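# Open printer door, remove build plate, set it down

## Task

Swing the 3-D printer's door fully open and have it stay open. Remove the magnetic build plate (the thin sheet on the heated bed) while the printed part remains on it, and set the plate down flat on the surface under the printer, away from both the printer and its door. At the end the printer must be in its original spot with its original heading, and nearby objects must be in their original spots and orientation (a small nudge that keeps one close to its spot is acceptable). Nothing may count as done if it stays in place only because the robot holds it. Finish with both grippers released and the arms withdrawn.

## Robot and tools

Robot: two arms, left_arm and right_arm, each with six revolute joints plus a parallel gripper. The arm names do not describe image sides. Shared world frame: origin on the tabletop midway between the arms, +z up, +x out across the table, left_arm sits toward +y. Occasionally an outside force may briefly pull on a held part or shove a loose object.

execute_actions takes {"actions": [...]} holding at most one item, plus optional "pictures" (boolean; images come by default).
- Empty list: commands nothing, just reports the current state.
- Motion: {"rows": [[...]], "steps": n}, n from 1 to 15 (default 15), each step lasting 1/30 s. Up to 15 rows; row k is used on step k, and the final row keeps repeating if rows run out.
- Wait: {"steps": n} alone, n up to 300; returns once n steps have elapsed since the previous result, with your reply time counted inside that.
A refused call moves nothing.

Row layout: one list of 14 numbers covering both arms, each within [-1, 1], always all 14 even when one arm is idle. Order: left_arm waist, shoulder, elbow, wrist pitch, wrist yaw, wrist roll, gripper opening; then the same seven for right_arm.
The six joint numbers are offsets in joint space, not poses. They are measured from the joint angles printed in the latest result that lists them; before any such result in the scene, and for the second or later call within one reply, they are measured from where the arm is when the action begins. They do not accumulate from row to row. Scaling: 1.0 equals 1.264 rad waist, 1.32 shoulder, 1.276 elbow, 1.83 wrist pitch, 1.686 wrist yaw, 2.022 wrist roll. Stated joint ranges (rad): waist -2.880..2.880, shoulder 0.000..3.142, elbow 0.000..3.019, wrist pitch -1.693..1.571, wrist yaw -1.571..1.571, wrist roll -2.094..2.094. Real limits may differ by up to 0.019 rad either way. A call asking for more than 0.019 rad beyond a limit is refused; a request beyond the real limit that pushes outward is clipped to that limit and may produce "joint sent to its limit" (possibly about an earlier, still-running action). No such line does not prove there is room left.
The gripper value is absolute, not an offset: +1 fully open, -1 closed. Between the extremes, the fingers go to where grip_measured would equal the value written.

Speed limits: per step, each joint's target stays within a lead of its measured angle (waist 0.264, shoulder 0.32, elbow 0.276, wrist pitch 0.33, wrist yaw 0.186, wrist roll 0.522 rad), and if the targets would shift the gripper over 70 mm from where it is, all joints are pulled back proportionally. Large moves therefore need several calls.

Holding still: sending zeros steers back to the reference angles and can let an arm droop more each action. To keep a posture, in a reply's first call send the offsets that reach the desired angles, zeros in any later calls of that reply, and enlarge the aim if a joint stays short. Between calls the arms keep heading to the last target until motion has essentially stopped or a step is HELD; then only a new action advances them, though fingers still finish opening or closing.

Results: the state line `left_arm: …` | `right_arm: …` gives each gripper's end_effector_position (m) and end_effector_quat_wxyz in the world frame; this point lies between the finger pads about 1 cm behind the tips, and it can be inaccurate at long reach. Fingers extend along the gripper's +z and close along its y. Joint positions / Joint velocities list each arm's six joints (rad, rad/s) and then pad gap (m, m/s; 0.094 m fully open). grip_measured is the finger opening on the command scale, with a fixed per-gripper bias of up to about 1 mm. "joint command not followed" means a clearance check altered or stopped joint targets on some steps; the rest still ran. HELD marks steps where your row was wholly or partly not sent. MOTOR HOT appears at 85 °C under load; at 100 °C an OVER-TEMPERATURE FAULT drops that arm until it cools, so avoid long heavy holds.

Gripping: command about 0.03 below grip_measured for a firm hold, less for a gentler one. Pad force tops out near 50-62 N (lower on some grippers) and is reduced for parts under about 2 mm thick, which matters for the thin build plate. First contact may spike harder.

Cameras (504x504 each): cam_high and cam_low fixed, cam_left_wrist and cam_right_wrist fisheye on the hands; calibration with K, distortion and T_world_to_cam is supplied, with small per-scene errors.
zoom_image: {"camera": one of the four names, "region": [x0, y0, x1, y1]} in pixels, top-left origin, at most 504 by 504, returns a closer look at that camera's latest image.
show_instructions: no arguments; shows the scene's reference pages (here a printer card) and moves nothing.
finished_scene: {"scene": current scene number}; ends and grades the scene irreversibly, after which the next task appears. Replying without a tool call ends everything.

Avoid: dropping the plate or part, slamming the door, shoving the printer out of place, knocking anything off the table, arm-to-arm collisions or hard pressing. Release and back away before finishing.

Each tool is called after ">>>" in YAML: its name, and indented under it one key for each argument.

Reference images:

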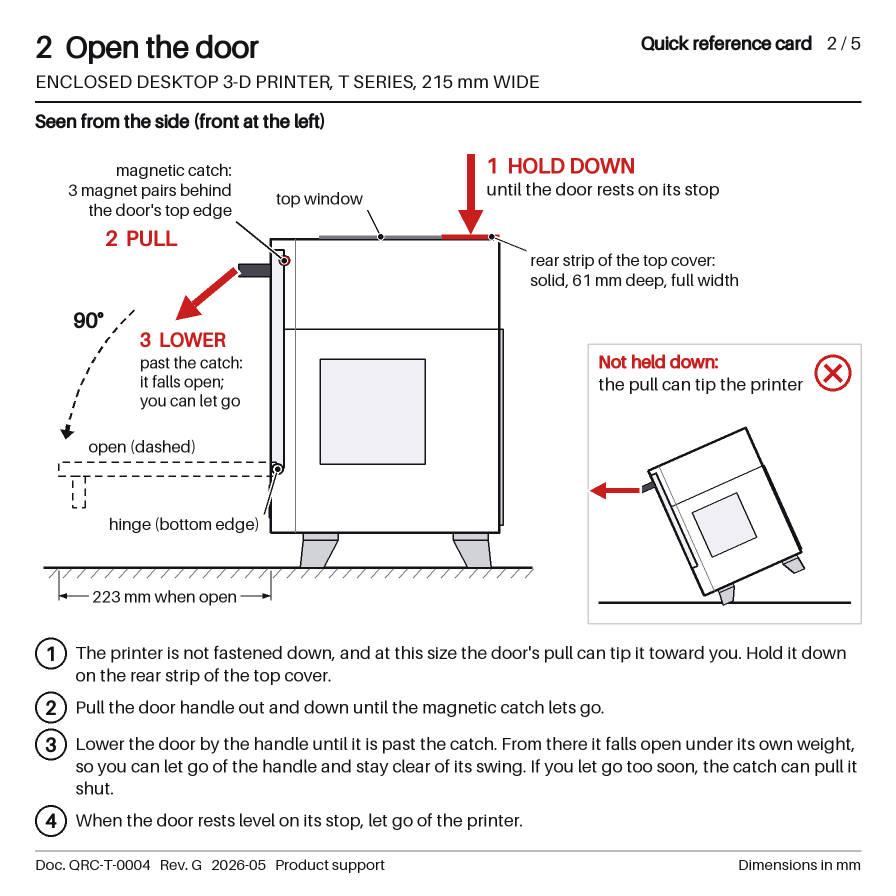

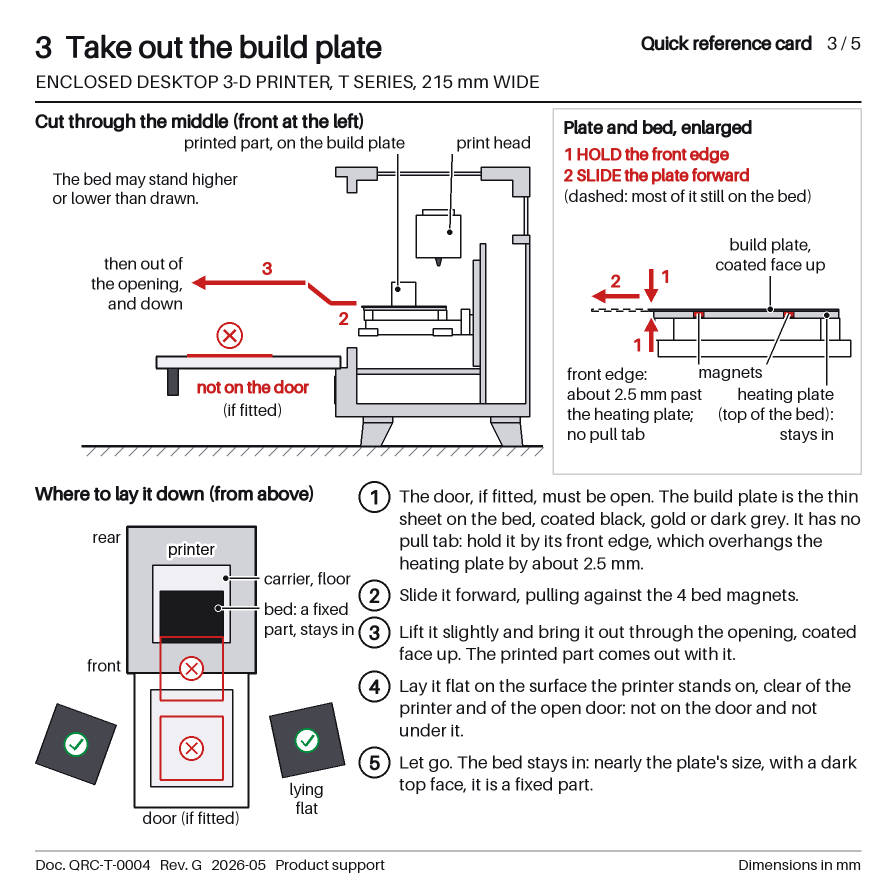

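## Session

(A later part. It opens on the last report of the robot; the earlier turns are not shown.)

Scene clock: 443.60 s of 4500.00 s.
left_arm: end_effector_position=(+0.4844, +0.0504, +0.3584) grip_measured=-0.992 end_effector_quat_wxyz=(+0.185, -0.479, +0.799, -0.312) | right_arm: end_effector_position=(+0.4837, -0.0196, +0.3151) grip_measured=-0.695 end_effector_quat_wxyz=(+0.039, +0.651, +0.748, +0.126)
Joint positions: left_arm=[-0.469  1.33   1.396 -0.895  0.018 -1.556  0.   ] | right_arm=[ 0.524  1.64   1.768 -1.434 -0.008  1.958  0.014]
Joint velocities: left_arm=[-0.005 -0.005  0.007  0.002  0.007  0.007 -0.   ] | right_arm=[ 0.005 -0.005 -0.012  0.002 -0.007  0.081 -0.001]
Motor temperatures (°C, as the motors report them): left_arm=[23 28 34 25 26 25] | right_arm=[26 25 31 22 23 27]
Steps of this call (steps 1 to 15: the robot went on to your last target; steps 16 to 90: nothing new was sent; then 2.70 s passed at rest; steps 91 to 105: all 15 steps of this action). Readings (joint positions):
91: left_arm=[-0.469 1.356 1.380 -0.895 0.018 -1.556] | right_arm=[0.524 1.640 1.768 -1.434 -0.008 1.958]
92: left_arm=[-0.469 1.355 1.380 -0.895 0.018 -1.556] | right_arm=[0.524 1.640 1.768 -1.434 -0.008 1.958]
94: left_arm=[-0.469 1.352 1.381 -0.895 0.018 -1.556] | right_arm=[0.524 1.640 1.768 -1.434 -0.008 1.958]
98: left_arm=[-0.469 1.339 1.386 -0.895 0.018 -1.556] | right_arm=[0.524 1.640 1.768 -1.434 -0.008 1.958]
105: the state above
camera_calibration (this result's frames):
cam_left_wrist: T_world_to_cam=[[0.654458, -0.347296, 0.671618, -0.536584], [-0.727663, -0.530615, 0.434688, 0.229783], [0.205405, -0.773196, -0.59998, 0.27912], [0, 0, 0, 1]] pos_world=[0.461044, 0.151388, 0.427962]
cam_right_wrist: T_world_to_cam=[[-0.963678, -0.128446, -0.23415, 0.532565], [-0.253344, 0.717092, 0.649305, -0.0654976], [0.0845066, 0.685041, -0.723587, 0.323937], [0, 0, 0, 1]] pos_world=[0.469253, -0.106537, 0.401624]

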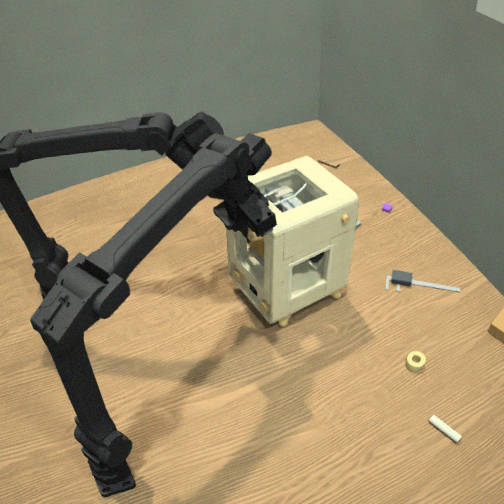

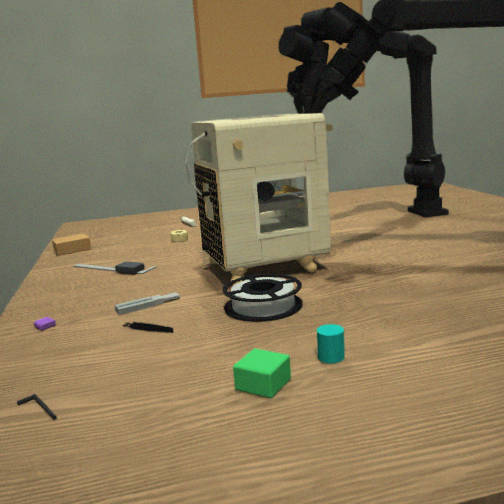

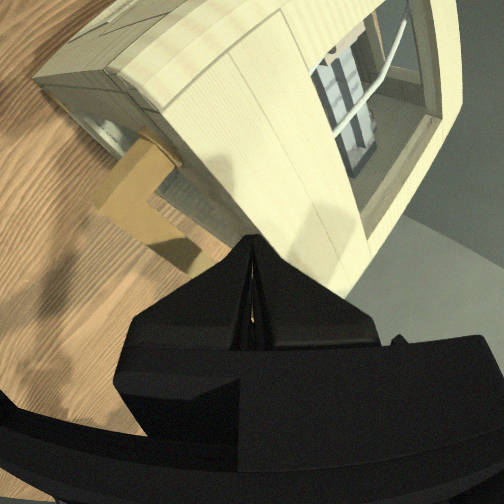

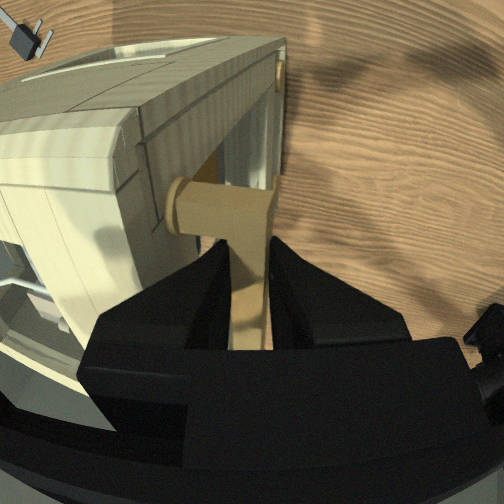

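>>> execute_actions:
  actions:
    - {"rows": [[0,0,0.038,0,0,0,-0.745, 0,0,0,0,0,0,-0.73],[0,0,0.04,0,0,0,-0.745, 0,0,0,0,0,0,-0.73],[0,0.0,0.042,0,0,0,-0.745, 0,0,0,0,0,0,-0.73],[0,0.005,0.044,0,0,0,-0.745, 0,0,0,0,0,0,-0.73],[0,0.009,0.046,0,0,0,-0.745, 0,0,0,0,0,0,-0.73],[0,0.013,0.048,0,0,0,-0.745, 0,0,0,0,0,0,-0.73],[0,0.017,0.05,0,0,0,-0.745, 0,0,0,0,0,0,-0.73],[0,0.021,0.051,0,0,0,-0.745, 0,0,0,0,0,0,-0.73],[0,0.025,0.052,0,0,0,-0.745, 0,0,0,0,0,0,-0.73],[0,0.029,0.052,0,0,0,-0.745, 0,0,0,0,0,0,-0.73]], "steps": 15}
  pictures: false

>>> execute_actions:
  actions:
    - {"steps": 10}

Scene clock: 458.80 s of 4500.00 s.
left_arm: end_effector_position=(+0.4917, +0.0465, +0.3562) grip_measured=-0.747 end_effector_quat_wxyz=(+0.183, -0.479, +0.800, -0.310) | right_arm: end_effector_position=(+0.4837, -0.0196, +0.3151) grip_measured=-0.695 end_effector_quat_wxyz=(+0.039, +0.651, +0.748, +0.126)
Joint positions: left_arm=[-0.469  1.354  1.415 -0.895  0.018 -1.556  0.012] | right_arm=[ 0.524  1.64   1.768 -1.434 -0.008  1.958  0.014]
Joint velocities: left_arm=[ 0.005  0.054  0.002  0.002  0.037  0.007 -0.002] | right_arm=[ 0.005  0.005 -0.027 -0.002  0.007 -0.022  0.001]
Motor temperatures (°C, as the motors report them): left_arm=[23 28 35 25 26 25] | right_arm=[26 25 31 22 23 27]
Steps of this call (steps 1 to 15: the robot went on to your last target; steps 16 to 90: nothing new was sent; then 11.70 s passed at rest; steps 91 to 105: all 15 steps of this action). Readings (joint positions):
91: left_arm=[-0.469 1.330 1.396 -0.895 0.018 -1.556] | right_arm=[0.524 1.640 1.768 -1.434 -0.008 1.958]
92: left_arm=[-0.469 1.330 1.396 -0.895 0.018 -1.556] | right_arm=[0.524 1.640 1.768 -1.434 -0.008 1.958]
94: left_arm=[-0.469 1.330 1.396 -0.895 0.018 -1.556] | right_arm=[0.524 1.640 1.768 -1.434 -0.008 1.958]
98: left_arm=[-0.469 1.333 1.403 -0.895 0.018 -1.556] | right_arm=[0.524 1.640 1.768 -1.434 -0.008 1.958]
105: the state above

Scene clock: 459.13 s of 4500.00 s.
left_arm: end_effector_position=(+0.4920, +0.0466, +0.3564) grip_measured=-0.747 end_effector_quat_wxyz=(+0.184, -0.480, +0.800, -0.310) | right_arm: end_effector_position=(+0.4837, -0.0196, +0.3151) grip_measured=-0.695 end_effector_quat_wxyz=(+0.039, +0.651, +0.748, +0.126)
Joint positions: left_arm=[-0.469  1.354  1.416 -0.895  0.018 -1.556  0.012] | right_arm=[ 0.524  1.64   1.768 -1.434 -0.008  1.958  0.014]
Joint velocities: left_arm=[ 0.005 -0.005  0.007  0.007 -0.081 -0.022  0.001] | right_arm=[-0.024 -0.024  0.012 -0.012  0.007  0.007  0.   ]
Motor temperatures (°C, as the motors report them): left_arm=[23 28 35 25 26 25] | right_arm=[26 25 31 22 23 27]
Steps of this call (steps 1 to 10: the robot went on to your last target). Readings (joint positions):
1: left_arm=[-0.469 1.354 1.416 -0.895 0.018 -1.556] | right_arm=[0.524 1.640 1.768 -1.434 -0.008 1.958]
2: left_arm=[-0.469 1.354 1.416 -0.895 0.018 -1.556] | right_arm=[0.524 1.640 1.768 -1.434 -0.008 1.958]
4: left_arm=[-0.469 1.354 1.416 -0.895 0.018 -1.556] | right_arm=[0.524 1.640 1.768 -1.434 -0.008 1.958]
8: left_arm=[-0.469 1.354 1.416 -0.895 0.018 -1.556] | right_arm=[0.524 1.640 1.768 -1.434 -0.008 1.958]
10: the state above
camera_calibration (this result's frames):
cam_left_wrist: T_world_to_cam=[[0.657193, -0.348683, 0.66822, -0.541597], [-0.725884, -0.531517, 0.436556, 0.232651], [0.20295, -0.771952, -0.602413, 0.275382], [0, 0, 0, 1]] pos_world=[0.468923, 0.147394, 0.426234]
cam_right_wrist: T_world_to_cam=[[-0.963678, -0.128446, -0.23415, 0.532565], [-0.253344, 0.717092, 0.649305, -0.0654976], [0.0845066, 0.685041, -0.723587, 0.323937], [0, 0, 0, 1]] pos_world=[0.469253, -0.106537, 0.401624]

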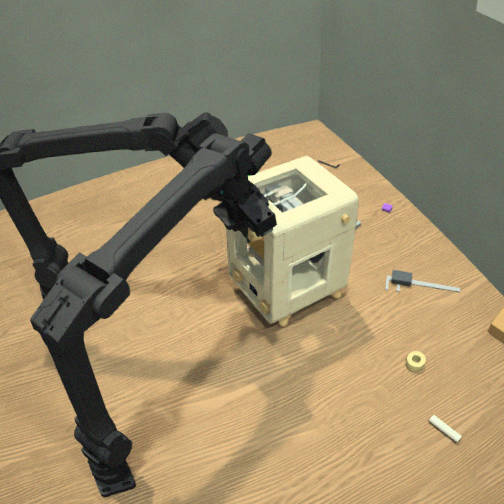

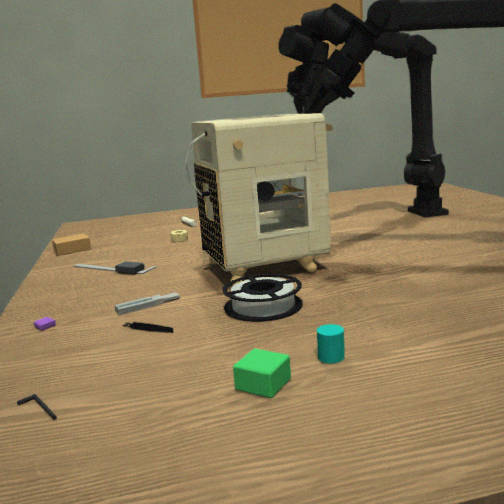

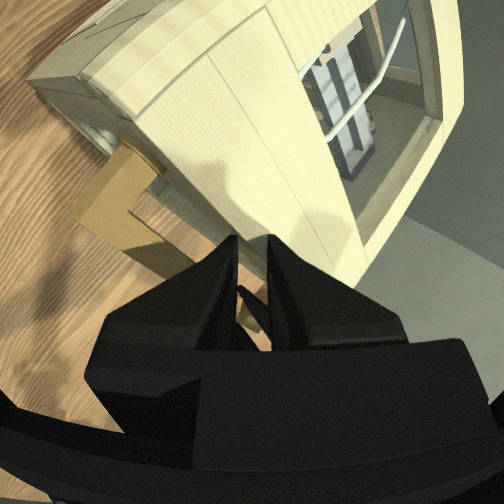

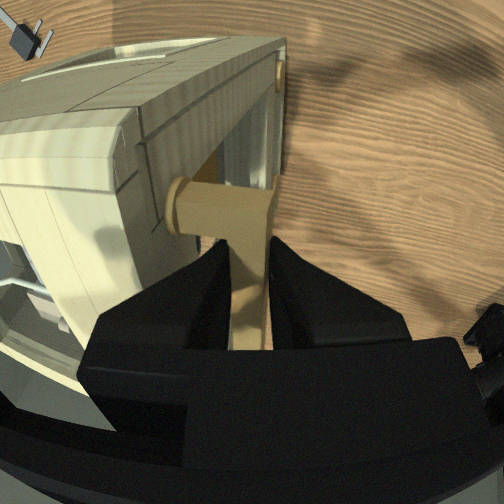

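>>> execute_actions:
  actions:
    - {"rows": [[0.005,0.02,0.03,0.005,0,0,-0.745, 0,0,0,0,0,0,-0.73],[0.01,0.03,0.025,0.01,0,0,-0.745, 0.003,-0.004,-0.008,-0.005,0,0,-0.73],[0.015,0.04,0.02,0.015,0,0,-0.745, 0.006,-0.008,-0.016,-0.01,0,0,-0.73],[0.02,0.05,0.016,0.02,0,0,-0.745, 0.009,-0.012,-0.024,-0.015,0,0,-0.73],[0.024,0.06,0.016,0.022,0,0,-0.745, 0.012,-0.016,-0.032,-0.02,0,0,-0.73],[0.024,0.06,0.016,0.022,0,0,-0.745, 0.015,-0.02,-0.04,-0.025,0,0,-0.73],[0.024,0.06,0.016,0.022,0,0,-0.745, 0.018,-0.023,-0.046,-0.029,0,0,-0.73],[0.024,0.06,0.016,0.022,0,0,-0.745, 0.021,-0.026,-0.052,-0.033,0,0,-0.73],[0.024,0.06,0.016,0.022,0,0,-0.745, 0.024,-0.029,-0.058,-0.037,0,0,-0.73],[0.024,0.06,0.016,0.022,0,0,-0.745, 0.027,-0.032,-0.064,-0.041,0,0,-0.73],[0.024,0.06,0.016,0.022,0,0,-0.745, 0.03,-0.035,-0.07,-0.045,0,0,-0.73]], "steps": 15}

Scene clock: 470.63 s of 4500.00 s.
left_arm: end_effector_position=(+0.4929, +0.0463, +0.3543) grip_measured=-0.746 end_effector_quat_wxyz=(+0.180, -0.480, +0.801, -0.311) | right_arm: end_effector_position=(+0.4807, -0.0205, +0.3135) grip_measured=-0.695 end_effector_quat_wxyz=(+0.043, +0.650, +0.748, +0.127)
Joint positions: left_arm=[-0.466  1.358  1.416 -0.894  0.026 -1.556  0.012] | right_arm=[ 0.527  1.629  1.749 -1.423 -0.     1.958  0.014]
Joint velocities: left_arm=[-0.015  0.005  0.002 -0.012 -0.051 -0.007 -0.   ] | right_arm=[-0.024  0.005  0.012  0.012 -0.037 -0.007 -0.   ]
Motor temperatures (°C, as the motors report them): left_arm=[23 28 35 25 26 25] | right_arm=[26 25 31 22 23 27]
Steps of this call (steps 1 to 15: the robot went on to your last target; steps 16 to 90: nothing new was sent; then 8.00 s passed at rest; steps 91 to 105: all 15 steps of this action). Readings (joint positions):
91: left_arm=[-0.469 1.354 1.416 -0.895 0.018 -1.556] | right_arm=[0.524 1.640 1.768 -1.434 -0.008 1.958]
92: left_arm=[-0.469 1.355 1.416 -0.895 0.018 -1.556] | right_arm=[0.524 1.640 1.768 -1.434 -0.008 1.958]
94: left_arm=[-0.468 1.357 1.416 -0.894 0.020 -1.556] | right_arm=[0.524 1.640 1.767 -1.434 -0.008 1.958]
98: left_arm=[-0.466 1.358 1.416 -0.894 0.026 -1.556] | right_arm=[0.525 1.636 1.760 -1.433 -0.007 1.958]
105: the state above
camera_calibration (this result's frames):
cam_left_wrist: T_world_to_cam=[[0.66031, -0.348078, 0.665456, -0.541492], [-0.724565, -0.528277, 0.442639, 0.231178], [0.197472, -0.774445, -0.601032, 0.275984], [0, 0, 0, 1]] pos_world=[0.470558, 0.147379, 0.423886]
cam_right_wrist: T_world_to_cam=[[-0.961723, -0.131195, -0.240576, 0.530253], [-0.259254, 0.719971, 0.643761, -0.0599108], [0.0887496, 0.68149, -0.726426, 0.322435], [0, 0, 0, 1]] pos_world=[0.465808, -0.107036, 0.40036]

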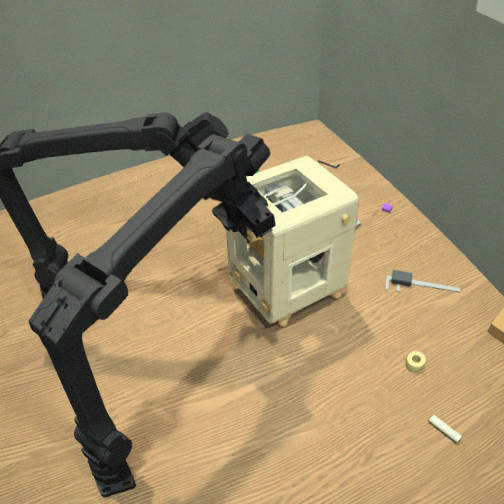

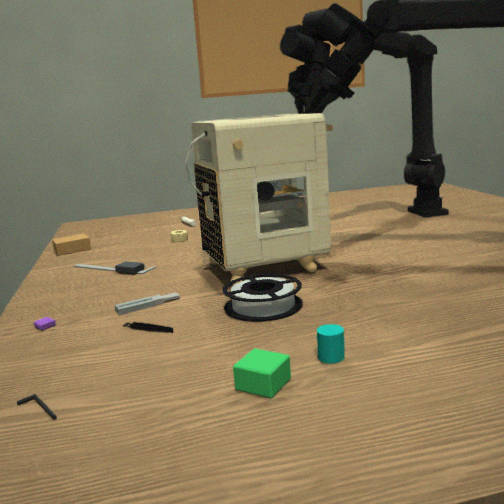

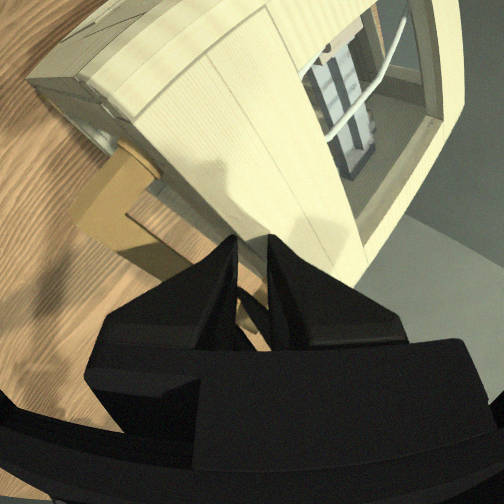

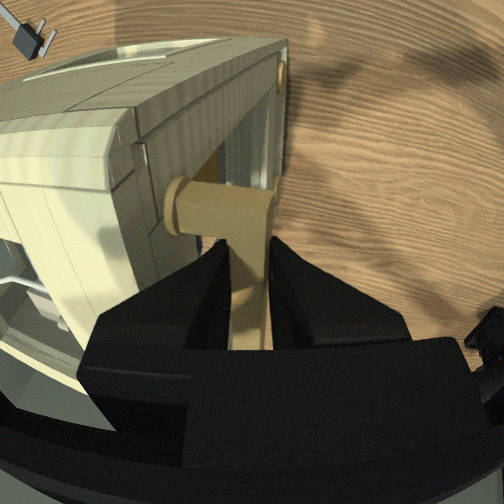

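>>> execute_actions:
  actions:
    - {"rows": [[0.025,0.06,0.016,0.022,0,0,-0.745, 0.03,-0.03,-0.06,-0.045,0,0,-0.73],[0.025,0.06,0.016,0.022,0,0,-0.745, 0.031,-0.035,-0.067,-0.045,0,0,-0.73],[0.025,0.063,0.016,0.022,0,0,-0.745, 0.032,-0.04,-0.074,-0.045,0,0,-0.73],[0.025,0.066,0.016,0.022,0,0,-0.745, 0.033,-0.045,-0.081,-0.045,0,0,-0.73],[0.03,0.07,0.018,0.022,0,0,-0.745, 0.034,-0.05,-0.088,-0.045,0,0,-0.73],[0.03,0.07,0.018,0.022,0,0,-0.745, 0.035,-0.055,-0.095,-0.045,0,0,-0.73],[0.03,0.07,0.018,0.022,0,0,-0.745, 0.036,-0.06,-0.102,-0.045,0,0,-0.73],[0.03,0.07,0.018,0.022,0,0,-0.745, 0.037,-0.065,-0.109,-0.045,0,0,-0.73],[0.03,0.07,0.018,0.022,0,0,-0.745, 0.038,-0.07,-0.116,-0.045,0,0,-0.73],[0.03,0.07,0.018,0.022,0,0,-0.745, 0.039,-0.075,-0.123,-0.045,0,0,-0.73],[0.03,0.07,0.018,0.022,0,0,-0.745, 0.04,-0.08,-0.13,-0.045,0,0,-0.73]], "steps": 15}

Scene clock: 480.87 s of 4500.00 s.
left_arm: end_effector_position=(+0.4943, +0.0449, +0.3541) grip_measured=-0.746 end_effector_quat_wxyz=(+0.175, -0.479, +0.801, -0.314) | right_arm: end_effector_position=(+0.4234, -0.0296, +0.2946) grip_measured=-0.712 end_effector_quat_wxyz=(+0.027, +0.644, +0.760, +0.082)
Joint positions: left_arm=[-0.463  1.363  1.42  -0.893  0.041 -1.556  0.012] | right_arm=[ 0.571  1.543  1.611 -1.466  0.004  1.976  0.014]
Joint velocities: left_arm=[ 0.005  0.005 -0.002  0.002  0.051  0.037  0.002] | right_arm=[-0.015  0.005 -0.007 -0.012 -0.037  0.007 -0.001]
Motor temperatures (°C, as the motors report them): left_arm=[23 28 35 25 26 25] | right_arm=[26 25 30 22 23 27]
Steps of this call (steps 1 to 15: the robot went on to your last target; steps 16 to 90: nothing new was sent; then 6.73 s passed at rest; steps 91 to 105: all 15 steps of this action). Readings (joint positions):
91: left_arm=[-0.466 1.358 1.416 -0.894 0.028 -1.556] | right_arm=[0.528 1.628 1.748 -1.421 0.002 1.958]
92: left_arm=[-0.465 1.358 1.416 -0.894 0.031 -1.556] | right_arm=[0.529 1.626 1.745 -1.418 0.004 1.958]
94: left_arm=[-0.463 1.359 1.416 -0.894 0.035 -1.556] | right_arm=[0.535 1.609 1.723 -1.426 -0.003 1.958]
98: left_arm=[-0.463 1.362 1.419 -0.893 0.039 -1.556] | right_arm=[0.564 1.560 1.641 -1.466 0.003 1.971]
105: the state above
camera_calibration (this result's frames):
cam_left_wrist: T_world_to_cam=[[0.661339, -0.345822, 0.665611, -0.543465], [-0.725773, -0.519125, 0.451401, 0.228593], [0.189431, -0.781611, -0.594306, 0.276419], [0, 0, 0, 1]] pos_world=[0.472959, 0.146779, 0.422826]
cam_right_wrist: T_world_to_cam=[[-0.974298, -0.16505, -0.153305, 0.44803], [-0.225002, 0.745884, 0.626923, -0.0648636], [0.010874, 0.645303, -0.763849, 0.36294], [0, 0, 0, 1]] pos_world=[0.417973, -0.111878, 0.386581]

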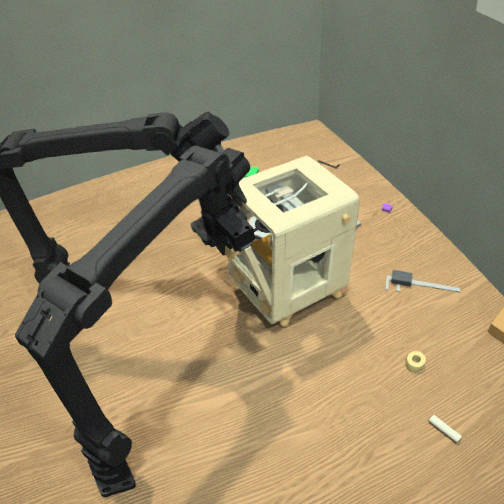

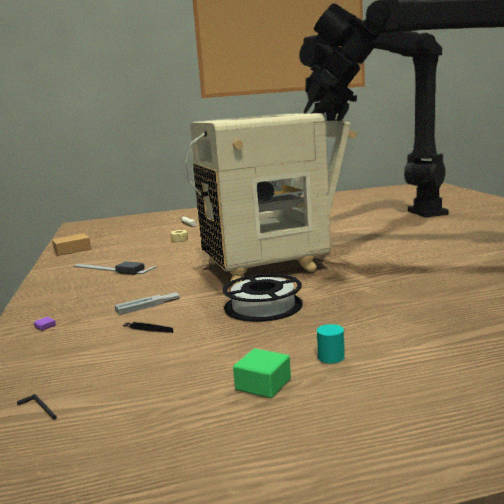

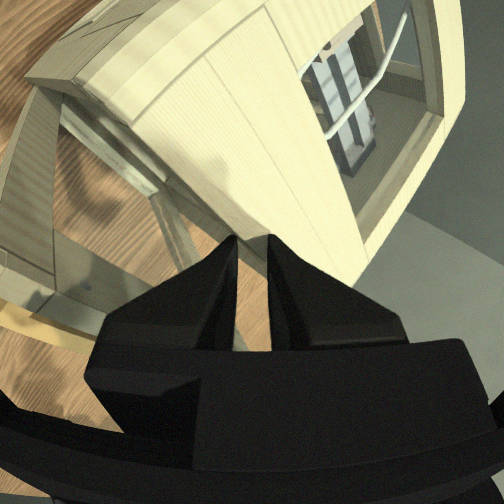

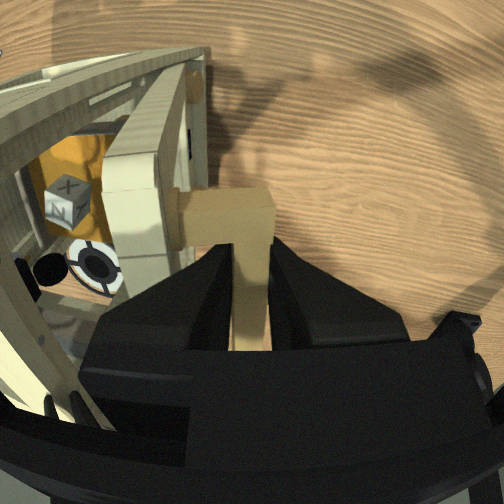

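>>> execute_actions:
  actions:
    - {"rows": [[0.01,0.03,0.025,0,0,0,-0.745, 0.002,-0.007,-0.012,0.02,0,0,-0.68],[0.01,0.03,0.025,0,0,0,-0.745, 0.003,-0.015,-0.023,0.03,0,0,-0.67],[0.01,0.03,0.025,0,0,0,-0.745, 0.004,-0.022,-0.035,0.04,0,0,-0.66],[0.01,0.03,0.025,0,0,0,-0.745, 0.005,-0.029,-0.046,0.05,0,0,-0.66],[0.01,0.03,0.025,0,0,0,-0.745, 0.006,-0.037,-0.058,0.06,0,0,-0.66],[0.01,0.03,0.025,0,0,0,-0.745, 0.007,-0.044,-0.069,0.07,0,0,-0.66],[0.01,0.03,0.025,0,0,0,-0.745, 0.008,-0.051,-0.081,0.08,0,0,-0.66],[0.01,0.03,0.025,0,0,0,-0.745, 0.009,-0.058,-0.092,0.09,0,0,-0.66],[0.01,0.03,0.025,0,0,0,-0.745, 0.01,-0.066,-0.104,0.1,0,0,-0.66],[0.01,0.03,0.025,0,0,0,-0.745, 0.011,-0.073,-0.115,0.11,0,0,-0.66],[0.01,0.03,0.025,0,0,0,-0.745, 0.012,-0.08,-0.127,0.12,0,0,-0.66],[0.01,0.03,0.025,0,0,0,-0.745, 0.013,-0.088,-0.138,0.13,0,0,-0.66],[0.01,0.03,0.025,0,0,0,-0.745, 0.014,-0.095,-0.15,0.14,0,0,-0.66],[0.01,0.03,0.025,0,0,0,-0.745, 0.015,-0.102,-0.161,0.145,0,0,-0.66],[0.01,0.03,0.025,0,0,0,-0.745, 0.017,-0.11,-0.173,0.15,0,0,-0.66]], "steps": 15}
  pictures: false

>>> execute_actions:
  actions:
    - {"steps": 10}
  pictures: false

Scene clock: 510.53 s of 4500.00 s.
left_arm: end_effector_position=(+0.4937, +0.0444, +0.3552) grip_measured=-0.746 end_effector_quat_wxyz=(+0.173, -0.478, +0.801, -0.316) | right_arm: end_effector_position=(+0.4138, -0.0270, +0.2830) grip_measured=-0.661 end_effector_quat_wxyz=(+0.048, +0.633, +0.757, +0.157)
Joint positions: left_arm=[-0.463  1.362  1.421 -0.894  0.045 -1.556  0.012] | right_arm=[ 0.585  1.425  1.427 -1.242  0.002  1.977  0.016]
Joint velocities: left_arm=[-0.015  0.005  0.002  0.002 -0.007 -0.051 -0.001] | right_arm=[ 0.044 -0.288 -0.398  0.432  0.007 -0.022 -0.   ]
Motor temperatures (°C, as the motors report them): left_arm=[23 27 34 26 26 25] | right_arm=[26 25 30 22 23 27]
Steps of this call (steps 1 to 15: the robot went on to your last target; steps 16 to 90: nothing new was sent; then 26.17 s passed at rest; steps 91 to 105: all 15 steps of this action). Readings (joint positions):
91: left_arm=[-0.463 1.362 1.421 -0.894 0.044 -1.556] | right_arm=[0.571 1.543 1.611 -1.459 0.004 1.977]
92: left_arm=[-0.463 1.362 1.421 -0.894 0.045 -1.556] | right_arm=[0.571 1.540 1.609 -1.450 0.006 1.977]
94: left_arm=[-0.463 1.362 1.421 -0.894 0.045 -1.556] | right_arm=[0.571 1.529 1.591 -1.426 0.006 1.977]
98: left_arm=[-0.463 1.362 1.421 -0.894 0.045 -1.556] | right_arm=[0.576 1.495 1.530 -1.362 0.002 1.977]
105: the state above

Scene clock: 510.87 s of 4500.00 s.
left_arm: end_effector_position=(+0.4937, +0.0444, +0.3552) grip_measured=-0.746 end_effector_quat_wxyz=(+0.173, -0.478, +0.801, -0.316) | right_arm: end_effector_position=(+0.4084, -0.0271, +0.2800) grip_measured=-0.661 end_effector_quat_wxyz=(+0.048, +0.630, +0.758, +0.162)
Joint positions: left_arm=[-0.463  1.362  1.421 -0.894  0.045 -1.556  0.012] | right_arm=[ 0.59   1.407  1.398 -1.222  0.001  1.977  0.016]
Joint velocities: left_arm=[-0.024  0.005  0.012 -0.012  0.037 -0.007 -0.001] | right_arm=[-0.005  0.005  0.017 -0.007 -0.037 -0.022  0.   ]
Motor temperatures (°C, as the motors report them): left_arm=[23 27 34 26 26 25] | right_arm=[26 25 30 22 23 27]
Steps of this call (steps 1 to 10: the robot went on to your last target). Readings (joint positions):
1: left_arm=[-0.463 1.362 1.421 -0.894 0.045 -1.556] | right_arm=[0.587 1.417 1.414 -1.231 0.001 1.977]
2: left_arm=[-0.463 1.362 1.421 -0.894 0.045 -1.556] | right_arm=[0.589 1.411 1.406 -1.226 0.001 1.977]
4: left_arm=[-0.463 1.362 1.421 -0.894 0.045 -1.556] | right_arm=[0.590 1.407 1.399 -1.223 0.001 1.977]
8: left_arm=[-0.463 1.362 1.421 -0.894 0.045 -1.556] | right_arm=[0.590 1.407 1.398 -1.222 0.001 1.977]
10: the state above

>>> execute_actions:
  actions:
    - {"rows": [[0.01,0.02,0.025,0,0,0,-0.745, 0.002,-0.008,-0.012,0.02,0,0,-0.66],[0.01,0.02,0.025,0,0,0,-0.745, 0.003,-0.016,-0.024,0.03,0,0,-0.66],[0.01,0.02,0.025,0,0,0,-0.745, 0.004,-0.024,-0.036,0.04,0,0,-0.66],[0.01,0.02,0.025,0,0,0,-0.745, 0.005,-0.032,-0.048,0.05,0,0,-0.66],[0.01,0.02,0.025,0,0,0,-0.745, 0.007,-0.04,-0.06,0.06,0,0,-0.66],[0.01,0.02,0.025,0,0,0,-0.745, 0.008,-0.048,-0.072,0.07,0,0,-0.66],[0.01,0.02,0.025,0,0,0,-0.745, 0.009,-0.056,-0.084,0.08,0,0,-0.66],[0.01,0.02,0.025,0,0,0,-0.745, 0.011,-0.064,-0.096,0.09,0,0,-0.66],[0.01,0.02,0.025,0,0,0,-0.745, 0.012,-0.072,-0.108,0.1,0,0,-0.66],[0.01,0.02,0.025,0,0,0,-0.745, 0.013,-0.08,-0.12,0.11,0,0,-0.66],[0.01,0.02,0.025,0,0,0,-0.745, 0.015,-0.088,-0.132,0.12,0,0,-0.66],[0.01,0.02,0.025,0,0,0,-0.745, 0.016,-0.096,-0.144,0.13,0,0,-0.66],[0.01,0.02,0.025,0,0,0,-0.745, 0.017,-0.104,-0.156,0.14,0,0,-0.66],[0.01,0.02,0.025,0,0,0,-0.745, 0.019,-0.112,-0.168,0.15,0,0,-0.66],[0.01,0.02,0.025,0,0,0,-0.745, 0.02,-0.118,-0.179,0.156,0,0,-0.66]], "steps": 15}
  pictures: false

>>> execute_actions:
  actions:
    - {"steps": 10}

Scene clock: 523.80 s of 4500.00 s.
left_arm: end_effector_position=(+0.4936, +0.0444, +0.3554) grip_measured=-0.746 end_effector_quat_wxyz=(+0.173, -0.478, +0.801, -0.316) | right_arm: end_effector_position=(+0.3909, -0.0268, +0.2671) grip_measured=-0.661 end_effector_quat_wxyz=(+0.067, +0.612, +0.752, +0.237)
Joint positions: left_arm=[-0.463  1.361  1.421 -0.894  0.046 -1.556  0.012] | right_arm=[ 0.611  1.281  1.203 -0.994 -0.001  1.977  0.016]
Joint velocities: left_arm=[ 0.005 -0.005 -0.022 -0.007  0.022 -0.007  0.   ] | right_arm=[ 0.044 -0.288 -0.427  0.476  0.007 -0.007 -0.001]
Motor temperatures (°C, as the motors report them): left_arm=[23 27 35 25 26 25] | right_arm=[26 25 30 22 23 27]
Steps of this call (steps 1 to 30: the robot went on to your last target; steps 31 to 90: nothing new was sent; then 9.43 s passed at rest; steps 91 to 105: all 15 steps of this action). Readings (joint positions):
91: left_arm=[-0.463 1.361 1.421 -0.894 0.045 -1.556] | right_arm=[0.590 1.407 1.398 -1.221 0.001 1.977]
92: left_arm=[-0.463 1.361 1.421 -0.894 0.046 -1.556] | right_arm=[0.590 1.405 1.395 -1.215 0.001 1.977]
94: left_arm=[-0.463 1.361 1.421 -0.894 0.046 -1.556] | right_arm=[0.591 1.395 1.375 -1.186 -0.001 1.977]
98: left_arm=[-0.463 1.361 1.421 -0.894 0.046 -1.556] | right_arm=[0.598 1.354 1.313 -1.118 -0.001 1.977]
105: the state above

Scene clock: 524.13 s of 4500.00 s.
left_arm: end_effector_position=(+0.4936, +0.0444, +0.3554) grip_measured=-0.746 end_effector_quat_wxyz=(+0.173, -0.478, +0.801, -0.316) | right_arm: end_effector_position=(+0.3863, -0.0272, +0.2644) grip_measured=-0.661 end_effector_quat_wxyz=(+0.068, +0.609, +0.752, +0.245)
Joint positions: left_arm=[-0.463  1.361  1.421 -0.894  0.046 -1.556  0.012] | right_arm=[ 0.615  1.262  1.175 -0.97  -0.002  1.977  0.016]
Joint velocities: left_arm=[ 0.005 -0.015 -0.002 -0.007  0.022 -0.007 -0.001] | right_arm=[-0.015 -0.015  0.002  0.017 -0.066  0.007 -0.   ]
Motor temperatures (°C, as the motors report them): left_arm=[23 27 35 25 26 25] | right_arm=[26 25 30 22 23 27]
Steps of this call (steps 1 to 10: the robot went on to your last target). Readings (joint positions):
1: left_arm=[-0.463 1.361 1.421 -0.894 0.046 -1.556] | right_arm=[0.612 1.272 1.190 -0.982 -0.002 1.977]
2: left_arm=[-0.463 1.361 1.421 -0.894 0.046 -1.556] | right_arm=[0.614 1.266 1.182 -0.976 -0.002 1.977]
4: left_arm=[-0.463 1.361 1.421 -0.894 0.046 -1.556] | right_arm=[0.615 1.263 1.175 -0.972 -0.002 1.977]
8: left_arm=[-0.463 1.361 1.421 -0.894 0.046 -1.556] | right_arm=[0.615 1.262 1.175 -0.970 -0.002 1.977]
10: the state above
camera_calibration (this result's frames):
cam_left_wrist: T_world_to_cam=[[0.660152, -0.345257, 0.667081, -0.543978], [-0.727446, -0.515135, 0.453275, 0.227158], [0.18714, -0.784496, -0.591224, 0.277134], [0, 0, 0, 1]] pos_world=[0.47249, 0.146616, 0.42376]
cam_right_wrist: T_world_to_cam=[[-0.882552, -0.147297, -0.446549, 0.450157], [-0.43797, 0.603122, 0.666653, 0.0117964], [0.171128, 0.783931, -0.596798, 0.236448], [0, 0, 0, 1]] pos_world=[0.361991, -0.126166, 0.334264]

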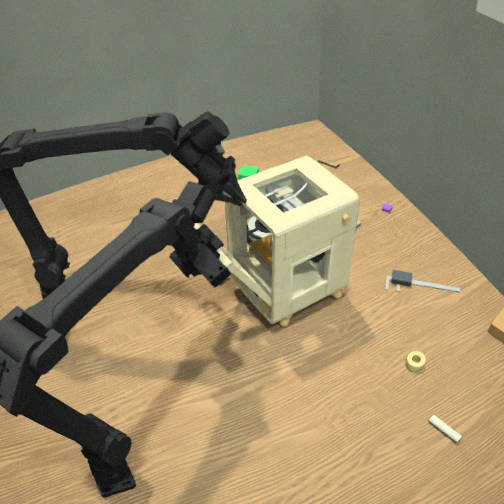

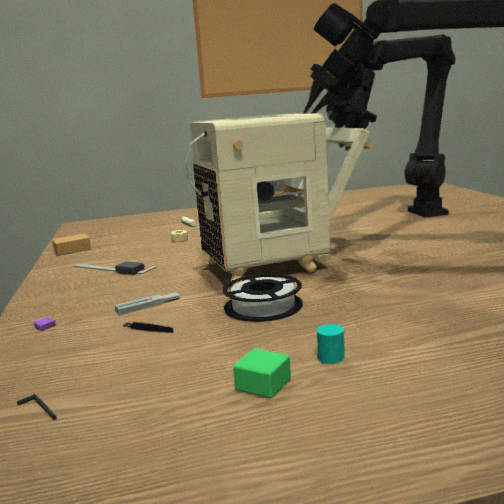

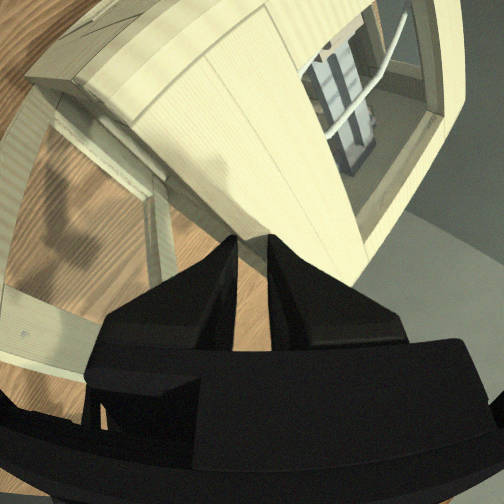

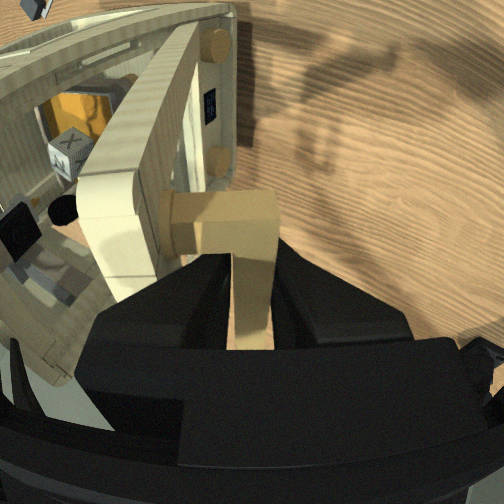

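>>> execute_actions:
  actions:
    - {"rows": [[0.01,0.02,0.025,0,0,0,-0.745, 0.003,-0.01,-0.015,0.025,0,0,-0.66],[0.01,0.02,0.025,0,0,0,-0.745, 0.005,-0.02,-0.033,0.04,0,0,-0.66],[0.01,0.02,0.025,0,0,0,-0.745, 0.008,-0.031,-0.053,0.057,0,0,-0.66],[0.01,0.02,0.025,0,0,0,-0.745, 0.011,-0.043,-0.074,0.075,0,-0.005,-0.66],[0.01,0.02,0.025,0,0,0,-0.745, 0.013,-0.055,-0.095,0.094,0,-0.007,-0.66],[0.01,0.02,0.025,0,0,0,-0.745, 0.016,-0.067,-0.116,0.113,0,-0.009,-0.66],[0.01,0.02,0.025,0,0,0,-0.745, 0.019,-0.079,-0.138,0.132,0,-0.011,-0.66],[0.01,0.02,0.025,0,0,0,-0.745, 0.021,-0.09,-0.16,0.151,0,-0.013,-0.66],[0.01,0.02,0.025,0,0,0,-0.745, 0.024,-0.101,-0.181,0.17,0,-0.015,-0.66],[0.01,0.02,0.025,0,0,0,-0.745, 0.027,-0.112,-0.202,0.189,0,-0.017,-0.66],[0.01,0.02,0.025,0,0,0,-0.745, 0.029,-0.123,-0.223,0.208,0,-0.019,-0.66],[0.01,0.02,0.025,0,0,0,-0.745, 0.032,-0.133,-0.243,0.226,0,-0.022,-0.66],[0.01,0.02,0.025,0,0,0,-0.745, 0.035,-0.143,-0.263,0.243,0,-0.024,-0.66],[0.01,0.02,0.025,0,0,0,-0.745, 0.037,-0.152,-0.282,0.258,0,-0.026,-0.66],[0.01,0.02,0.025,0,0,0,-0.745, 0.04,-0.16,-0.298,0.271,0,-0.028,-0.66]], "steps": 15}
  pictures: false

>>> execute_actions:
  actions:
    - {"steps": 12}
  pictures: false

Scene clock: 537.63 s of 4500.00 s.
left_arm: end_effector_position=(+0.4936, +0.0444, +0.3554) grip_measured=-0.746 end_effector_quat_wxyz=(+0.173, -0.478, +0.801, -0.316) | right_arm: end_effector_position=(+0.3512, -0.0272, +0.2291) grip_measured=-0.661 end_effector_quat_wxyz=(+0.097, +0.555, +0.742, +0.363)
Joint positions: left_arm=[-0.463  1.361  1.421 -0.894  0.046 -1.556  0.012] | right_arm=[ 0.659  1.078  0.839 -0.562 -0.005  1.946  0.016]
Joint velocities: left_arm=[-0.015 -0.005  0.002  0.002 -0.066 -0.007  0.   ] | right_arm=[ 0.103 -0.347 -0.667  0.842  0.022 -0.051 -0.001]
Motor temperatures (°C, as the motors report them): left_arm=[23 28 35 25 26 25] | right_arm=[26 25 31 22 23 27]
Steps of this call (steps 1 to 30: the robot went on to your last target; steps 31 to 90: nothing new was sent; then 10.00 s passed at rest; steps 91 to 105: all 15 steps of this action). Readings (joint positions):
91: left_arm=[-0.463 1.361 1.421 -0.894 0.046 -1.556] | right_arm=[0.615 1.262 1.174 -0.967 -0.002 1.977]
92: left_arm=[-0.463 1.361 1.421 -0.894 0.046 -1.556] | right_arm=[0.615 1.260 1.168 -0.957 -0.002 1.977]
94: left_arm=[-0.463 1.361 1.421 -0.894 0.046 -1.556] | right_arm=[0.618 1.243 1.137 -0.911 -0.003 1.977]
98: left_arm=[-0.463 1.361 1.421 -0.894 0.046 -1.556] | right_arm=[0.633 1.179 1.029 -0.788 -0.003 1.970]
105: the state above

Scene clock: 538.03 s of 4500.00 s.
left_arm: end_effector_position=(+0.4936, +0.0444, +0.3554) grip_measured=-0.746 end_effector_quat_wxyz=(+0.173, -0.478, +0.801, -0.316) | right_arm: end_effector_position=(+0.3450, -0.0275, +0.2224) grip_measured=-0.661 end_effector_quat_wxyz=(+0.101, +0.545, +0.743, +0.375)
Joint positions: left_arm=[-0.463  1.361  1.421 -0.894  0.046 -1.556  0.012] | right_arm=[ 0.667  1.057  0.794 -0.511 -0.005  1.935  0.016]
Joint velocities: left_arm=[ 0.005 -0.005  0.022  0.027  0.022 -0.007 -0.   ] | right_arm=[-0.024 -0.015  0.017 -0.017 -0.007  0.022 -0.   ]
Motor temperatures (°C, as the motors report them): left_arm=[23 28 35 25 26 25] | right_arm=[26 25 31 22 23 27]
Steps of this call (steps 1 to 12: the robot went on to your last target). Readings (joint positions):
1: left_arm=[-0.463 1.361 1.421 -0.894 0.046 -1.556] | right_arm=[0.663 1.068 0.819 -0.540 -0.005 1.943]
2: left_arm=[-0.463 1.361 1.421 -0.894 0.046 -1.556] | right_arm=[0.665 1.061 0.805 -0.529 -0.006 1.941]
4: left_arm=[-0.463 1.361 1.421 -0.894 0.046 -1.556] | right_arm=[0.667 1.057 0.795 -0.519 -0.005 1.940]
8: left_arm=[-0.463 1.361 1.421 -0.894 0.046 -1.556] | right_arm=[0.667 1.057 0.794 -0.511 -0.005 1.936]
12: the state above

>>> execute_actions:
  actions:
    - {"rows": [[0.01,0.02,0.025,0,0,0,-0.745, 0.002,-0.006,-0.015,0.03,0,-0.006,-0.66],[0.01,0.02,0.025,0,0,0,-0.745, 0.003,-0.011,-0.031,0.048,0,-0.009,-0.66],[0.01,0.02,0.025,0,0,0,-0.745, 0.005,-0.016,-0.049,0.068,0,-0.012,-0.66],[0.01,0.02,0.025,0,0,0,-0.745, 0.006,-0.021,-0.068,0.089,0,-0.015,-0.66],[0.01,0.02,0.025,0,0,0,-0.745, 0.008,-0.026,-0.087,0.111,0,-0.018,-0.66],[0.01,0.02,0.025,0,0,0,-0.745, 0.01,-0.031,-0.106,0.133,0,-0.022,-0.66],[0.01,0.02,0.025,0,0,0,-0.745, 0.011,-0.035,-0.125,0.155,0,-0.026,-0.66],[0.01,0.02,0.025,0,0,0,-0.745, 0.013,-0.039,-0.144,0.178,0,-0.03,-0.66],[0.01,0.02,0.025,0,0,0,-0.745, 0.015,-0.043,-0.163,0.201,0,-0.034,-0.66],[0.01,0.02,0.025,0,0,0,-0.745, 0.016,-0.046,-0.181,0.223,0,-0.038,-0.66],[0.01,0.02,0.025,0,0,0,-0.745, 0.018,-0.049,-0.199,0.245,0,-0.042,-0.66],[0.01,0.02,0.025,0,0,0,-0.745, 0.02,-0.051,-0.216,0.266,0,-0.045,-0.66],[0.01,0.02,0.025,0,0,0,-0.745, 0.021,-0.053,-0.232,0.286,0,-0.048,-0.66],[0.01,0.02,0.025,0,0,0,-0.745, 0.023,-0.054,-0.247,0.305,0,-0.051,-0.66],[0.01,0.02,0.025,0,0,0,-0.745, 0.024,-0.054,-0.261,0.322,0,-0.054,-0.66]], "steps": 15}
  pictures: false

>>> execute_actions:
  actions:
    - {"steps": 12}

Scene clock: 552.73 s of 4500.00 s.
left_arm: end_effector_position=(+0.4936, +0.0444, +0.3554) grip_measured=-0.746 end_effector_quat_wxyz=(+0.173, -0.478, +0.801, -0.316) | right_arm: end_effector_position=(+0.3231, -0.0269, +0.1828) grip_measured=-0.661 end_effector_quat_wxyz=(+0.140, +0.473, +0.722, +0.485)
Joint positions: left_arm=[-0.463  1.361  1.421 -0.894  0.046 -1.556  0.012] | right_arm=[ 0.699  0.995  0.5   -0.019 -0.01   1.865  0.016]
Joint velocities: left_arm=[-0.015 -0.015 -0.012 -0.002 -0.037  0.022 -0.001] | right_arm=[ 0.044 -0.024 -0.535  1.038 -0.007 -0.183 -0.   ]
Motor temperatures (°C, as the motors report them): left_arm=[23 28 35 25 26 25] | right_arm=[26 25 31 23 23 27]
Steps of this call (steps 1 to 30: the robot went on to your last target; steps 31 to 90: nothing new was sent; then 11.20 s passed at rest; steps 91 to 105: all 15 steps of this action). Readings (joint positions):
91: left_arm=[-0.463 1.361 1.421 -0.894 0.046 -1.556] | right_arm=[0.667 1.057 0.793 -0.507 -0.005 1.934]
92: left_arm=[-0.463 1.361 1.421 -0.894 0.046 -1.556] | right_arm=[0.667 1.056 0.787 -0.493 -0.005 1.933]
94: left_arm=[-0.463 1.361 1.421 -0.894 0.046 -1.556] | right_arm=[0.669 1.048 0.758 -0.439 -0.007 1.928]
98: left_arm=[-0.463 1.361 1.421 -0.894 0.046 -1.556] | right_arm=[0.680 1.018 0.663 -0.294 -0.009 1.908]
105: the state above

Scene clock: 553.13 s of 4500.00 s.
left_arm: end_effector_position=(+0.4933, +0.0439, +0.3555) grip_measured=-0.746 end_effector_quat_wxyz=(+0.172, -0.477, +0.801, -0.316) | right_arm: end_effector_position=(+0.3198, -0.0286, +0.1767) grip_measured=-0.661 end_effector_quat_wxyz=(+0.148, +0.462, +0.722, +0.494)
Joint positions: left_arm=[-0.463  1.361  1.421 -0.894  0.049 -1.556  0.012] | right_arm=[ 0.701  0.995  0.465  0.043 -0.009  1.845  0.016]
Joint velocities: left_arm=[0.005 0.005 0.012 0.002 0.007 0.022 0.001] | right_arm=[-0.015 -0.005 -0.017 -0.017  0.007  0.037  0.   ]
Motor temperatures (°C, as the motors report them): left_arm=[23 28 35 25 26 25] | right_arm=[26 25 31 23 23 27]
Steps of this call (steps 1 to 12: the robot went on to your last target). Readings (joint positions):
1: left_arm=[-0.463 1.361 1.421 -0.894 0.046 -1.556] | right_arm=[0.701 0.995 0.484 0.009 -0.010 1.860]
2: left_arm=[-0.463 1.361 1.421 -0.894 0.047 -1.556] | right_arm=[0.701 0.995 0.473 0.026 -0.010 1.858]
4: left_arm=[-0.463 1.361 1.421 -0.894 0.049 -1.556] | right_arm=[0.701 0.995 0.465 0.040 -0.009 1.854]
8: left_arm=[-0.463 1.361 1.421 -0.894 0.049 -1.556] | right_arm=[0.701 0.995 0.465 0.043 -0.009 1.847]
12: the state above
camera_calibration (this result's frames):
cam_left_wrist: T_world_to_cam=[[0.660119, -0.345259, 0.667112, -0.54398], [-0.72804, -0.512725, 0.45505, 0.226287], [0.184935, -0.786072, -0.589822, 0.277488], [0, 0, 0, 1]] pos_world=[0.47252, 0.146335, 0.423592]
cam_right_wrist: T_world_to_cam=[[-0.521244, -0.0949487, -0.84811, 0.309046], [-0.822116, 0.322508, 0.469162, 0.191779], [0.228976, 0.941793, -0.246164, 0.120586], [0, 0, 0, 1]] pos_world=[0.291142, -0.146074, 0.201813]

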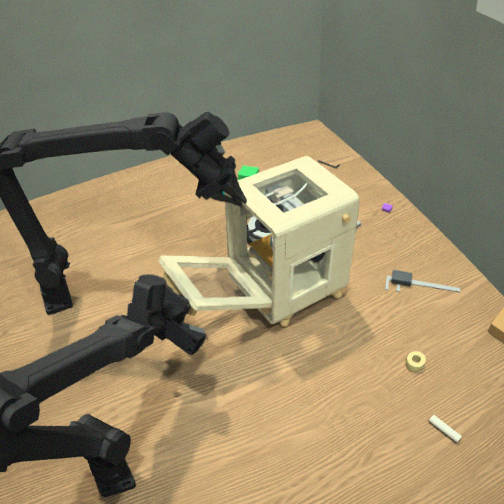

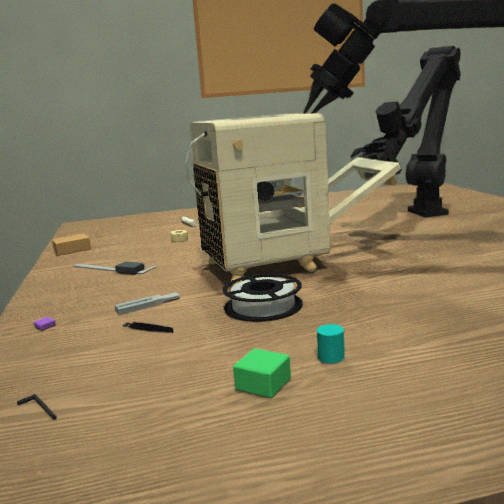

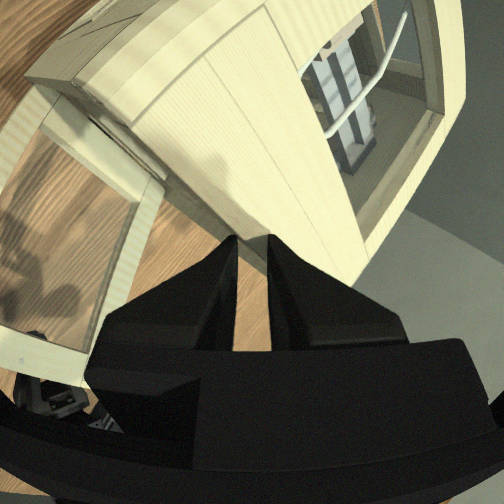

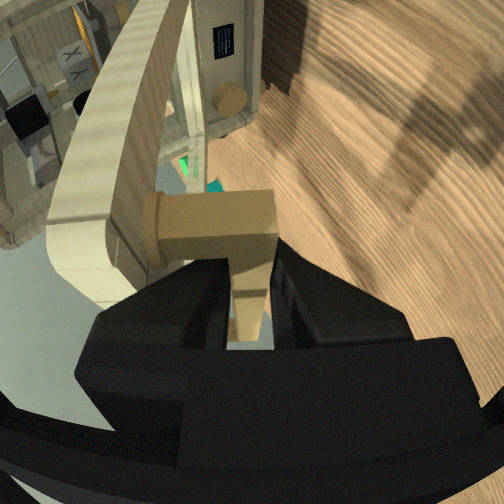

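>>> execute_actions:
  actions:
    - {"rows": [[0.01,0.02,0.025,0,0,0,-0.745, 0.002,0.008,-0.012,0.035,0,-0.008,-0.66],[0.01,0.02,0.025,0,0,0,-0.745, 0.003,0.013,-0.025,0.056,0,-0.012,-0.66],[0.01,0.02,0.025,0,0,0,-0.745, 0.004,0.019,-0.039,0.079,0,-0.016,-0.66],[0.01,0.02,0.025,0,0,0,-0.745, 0.005,0.026,-0.053,0.103,0,-0.02,-0.66],[0.01,0.02,0.025,0,0,0,-0.745, 0.006,0.034,-0.066,0.128,0,-0.025,-0.66],[0.01,0.02,0.025,0,0,0,-0.745, 0.007,0.044,-0.079,0.153,0,-0.03,-0.66],[0.01,0.02,0.025,0,0,0,-0.745, 0.008,0.056,-0.092,0.18,0,-0.035,-0.66],[0.01,0.02,0.025,0,0,0,-0.745, 0.009,0.07,-0.104,0.208,0,-0.04,-0.66],[0.01,0.02,0.025,0,0,0,-0.745, 0.01,0.085,-0.116,0.237,0,-0.045,-0.66],[0.01,0.02,0.025,0,0,0,-0.745, 0.011,0.102,-0.127,0.266,0,-0.05,-0.66],[0.01,0.02,0.025,0,0,0,-0.745, 0.012,0.12,-0.138,0.296,0,-0.055,-0.66],[0.01,0.02,0.025,0,0,0,-0.745, 0.013,0.139,-0.148,0.326,0,-0.06,-0.66],[0.01,0.02,0.025,0,0,0,-0.745, 0.014,0.159,-0.158,0.355,0,-0.064,-0.66],[0.01,0.02,0.025,0,0,0,-0.745, 0.015,0.18,-0.167,0.383,0,-0.068,-0.66],[0.01,0.02,0.025,0,0,0,-0.745, 0.016,0.2,-0.176,0.41,0,-0.072,-0.66]], "steps": 15}
  pictures: false

>>> execute_actions:
  actions:
    - {"steps": 15}
  pictures: false

Scene clock: 575.10 s of 4500.00 s.
left_arm: end_effector_position=(+0.4933, +0.0439, +0.3555) grip_measured=-0.746 end_effector_quat_wxyz=(+0.172, -0.477, +0.801, -0.317) | right_arm: end_effector_position=(+0.3079, -0.0292, +0.1322) grip_measured=-0.661 end_effector_quat_wxyz=(+0.196, +0.391, +0.696, +0.570)
Joint positions: left_arm=[-0.463  1.361  1.421 -0.894  0.049 -1.556  0.012] | right_arm=[ 0.718  1.201  0.261  0.664 -0.01   1.749  0.016]
Joint velocities: left_arm=[-0.005 -0.015  0.007  0.002  0.007  0.007  0.   ] | right_arm=[ 0.034  0.825 -0.31   1.56  -0.095 -0.271 -0.001]
Motor temperatures (°C, as the motors report them): left_arm=[23 28 35 25 26 25] | right_arm=[26 24 31 23 23 27]
Steps of this call (steps 1 to 30: the robot went on to your last target; steps 31 to 90: nothing new was sent; then 18.47 s passed at rest; steps 91 to 105: all 15 steps of this action). Readings (joint positions):
91: left_arm=[-0.463 1.361 1.421 -0.894 0.049 -1.556] | right_arm=[0.701 0.996 0.463 0.048 -0.009 1.844]
92: left_arm=[-0.463 1.361 1.421 -0.894 0.049 -1.556] | right_arm=[0.701 0.997 0.458 0.065 -0.009 1.842]
94: left_arm=[-0.463 1.361 1.421 -0.894 0.049 -1.556] | right_arm=[0.701 1.004 0.435 0.127 -0.009 1.834]
98: left_arm=[-0.463 1.361 1.421 -0.894 0.049 -1.556] | right_arm=[0.709 1.045 0.365 0.296 -0.011 1.807]
105: the state above

Scene clock: 575.60 s of 4500.00 s.
left_arm: end_effector_position=(+0.4933, +0.0438, +0.3557) grip_measured=-0.746 end_effector_quat_wxyz=(+0.172, -0.477, +0.801, -0.317) | right_arm: end_effector_position=(+0.3075, -0.0299, +0.1261) grip_measured=-0.661 end_effector_quat_wxyz=(+0.208, +0.379, +0.693, +0.577)
Joint positions: left_arm=[-0.463  1.361  1.421 -0.894  0.049 -1.556  0.012] | right_arm=[ 0.72   1.257  0.241  0.766 -0.005  1.725  0.016]
Joint velocities: left_arm=[ 0.015 -0.005  0.002 -0.017 -0.007 -0.022 -0.001] | right_arm=[ 0.005 -0.005  0.002  0.017  0.081  0.022  0.   ]
Motor temperatures (°C, as the motors report them): left_arm=[23 28 35 25 26 25] | right_arm=[26 24 31 23 23 27]
Steps of this call (steps 1 to 15: the robot went on to your last target). Readings (joint positions):
1: left_arm=[-0.463 1.361 1.421 -0.894 0.049 -1.556] | right_arm=[0.719 1.226 0.251 0.708 -0.009 1.742]
2: left_arm=[-0.463 1.361 1.421 -0.894 0.049 -1.556] | right_arm=[0.720 1.245 0.246 0.738 -0.006 1.738]
4: left_arm=[-0.463 1.361 1.421 -0.894 0.049 -1.556] | right_arm=[0.720 1.257 0.241 0.764 -0.005 1.732]
8: left_arm=[-0.463 1.361 1.421 -0.894 0.049 -1.556] | right_arm=[0.720 1.257 0.241 0.766 -0.005 1.725]
15: the state above


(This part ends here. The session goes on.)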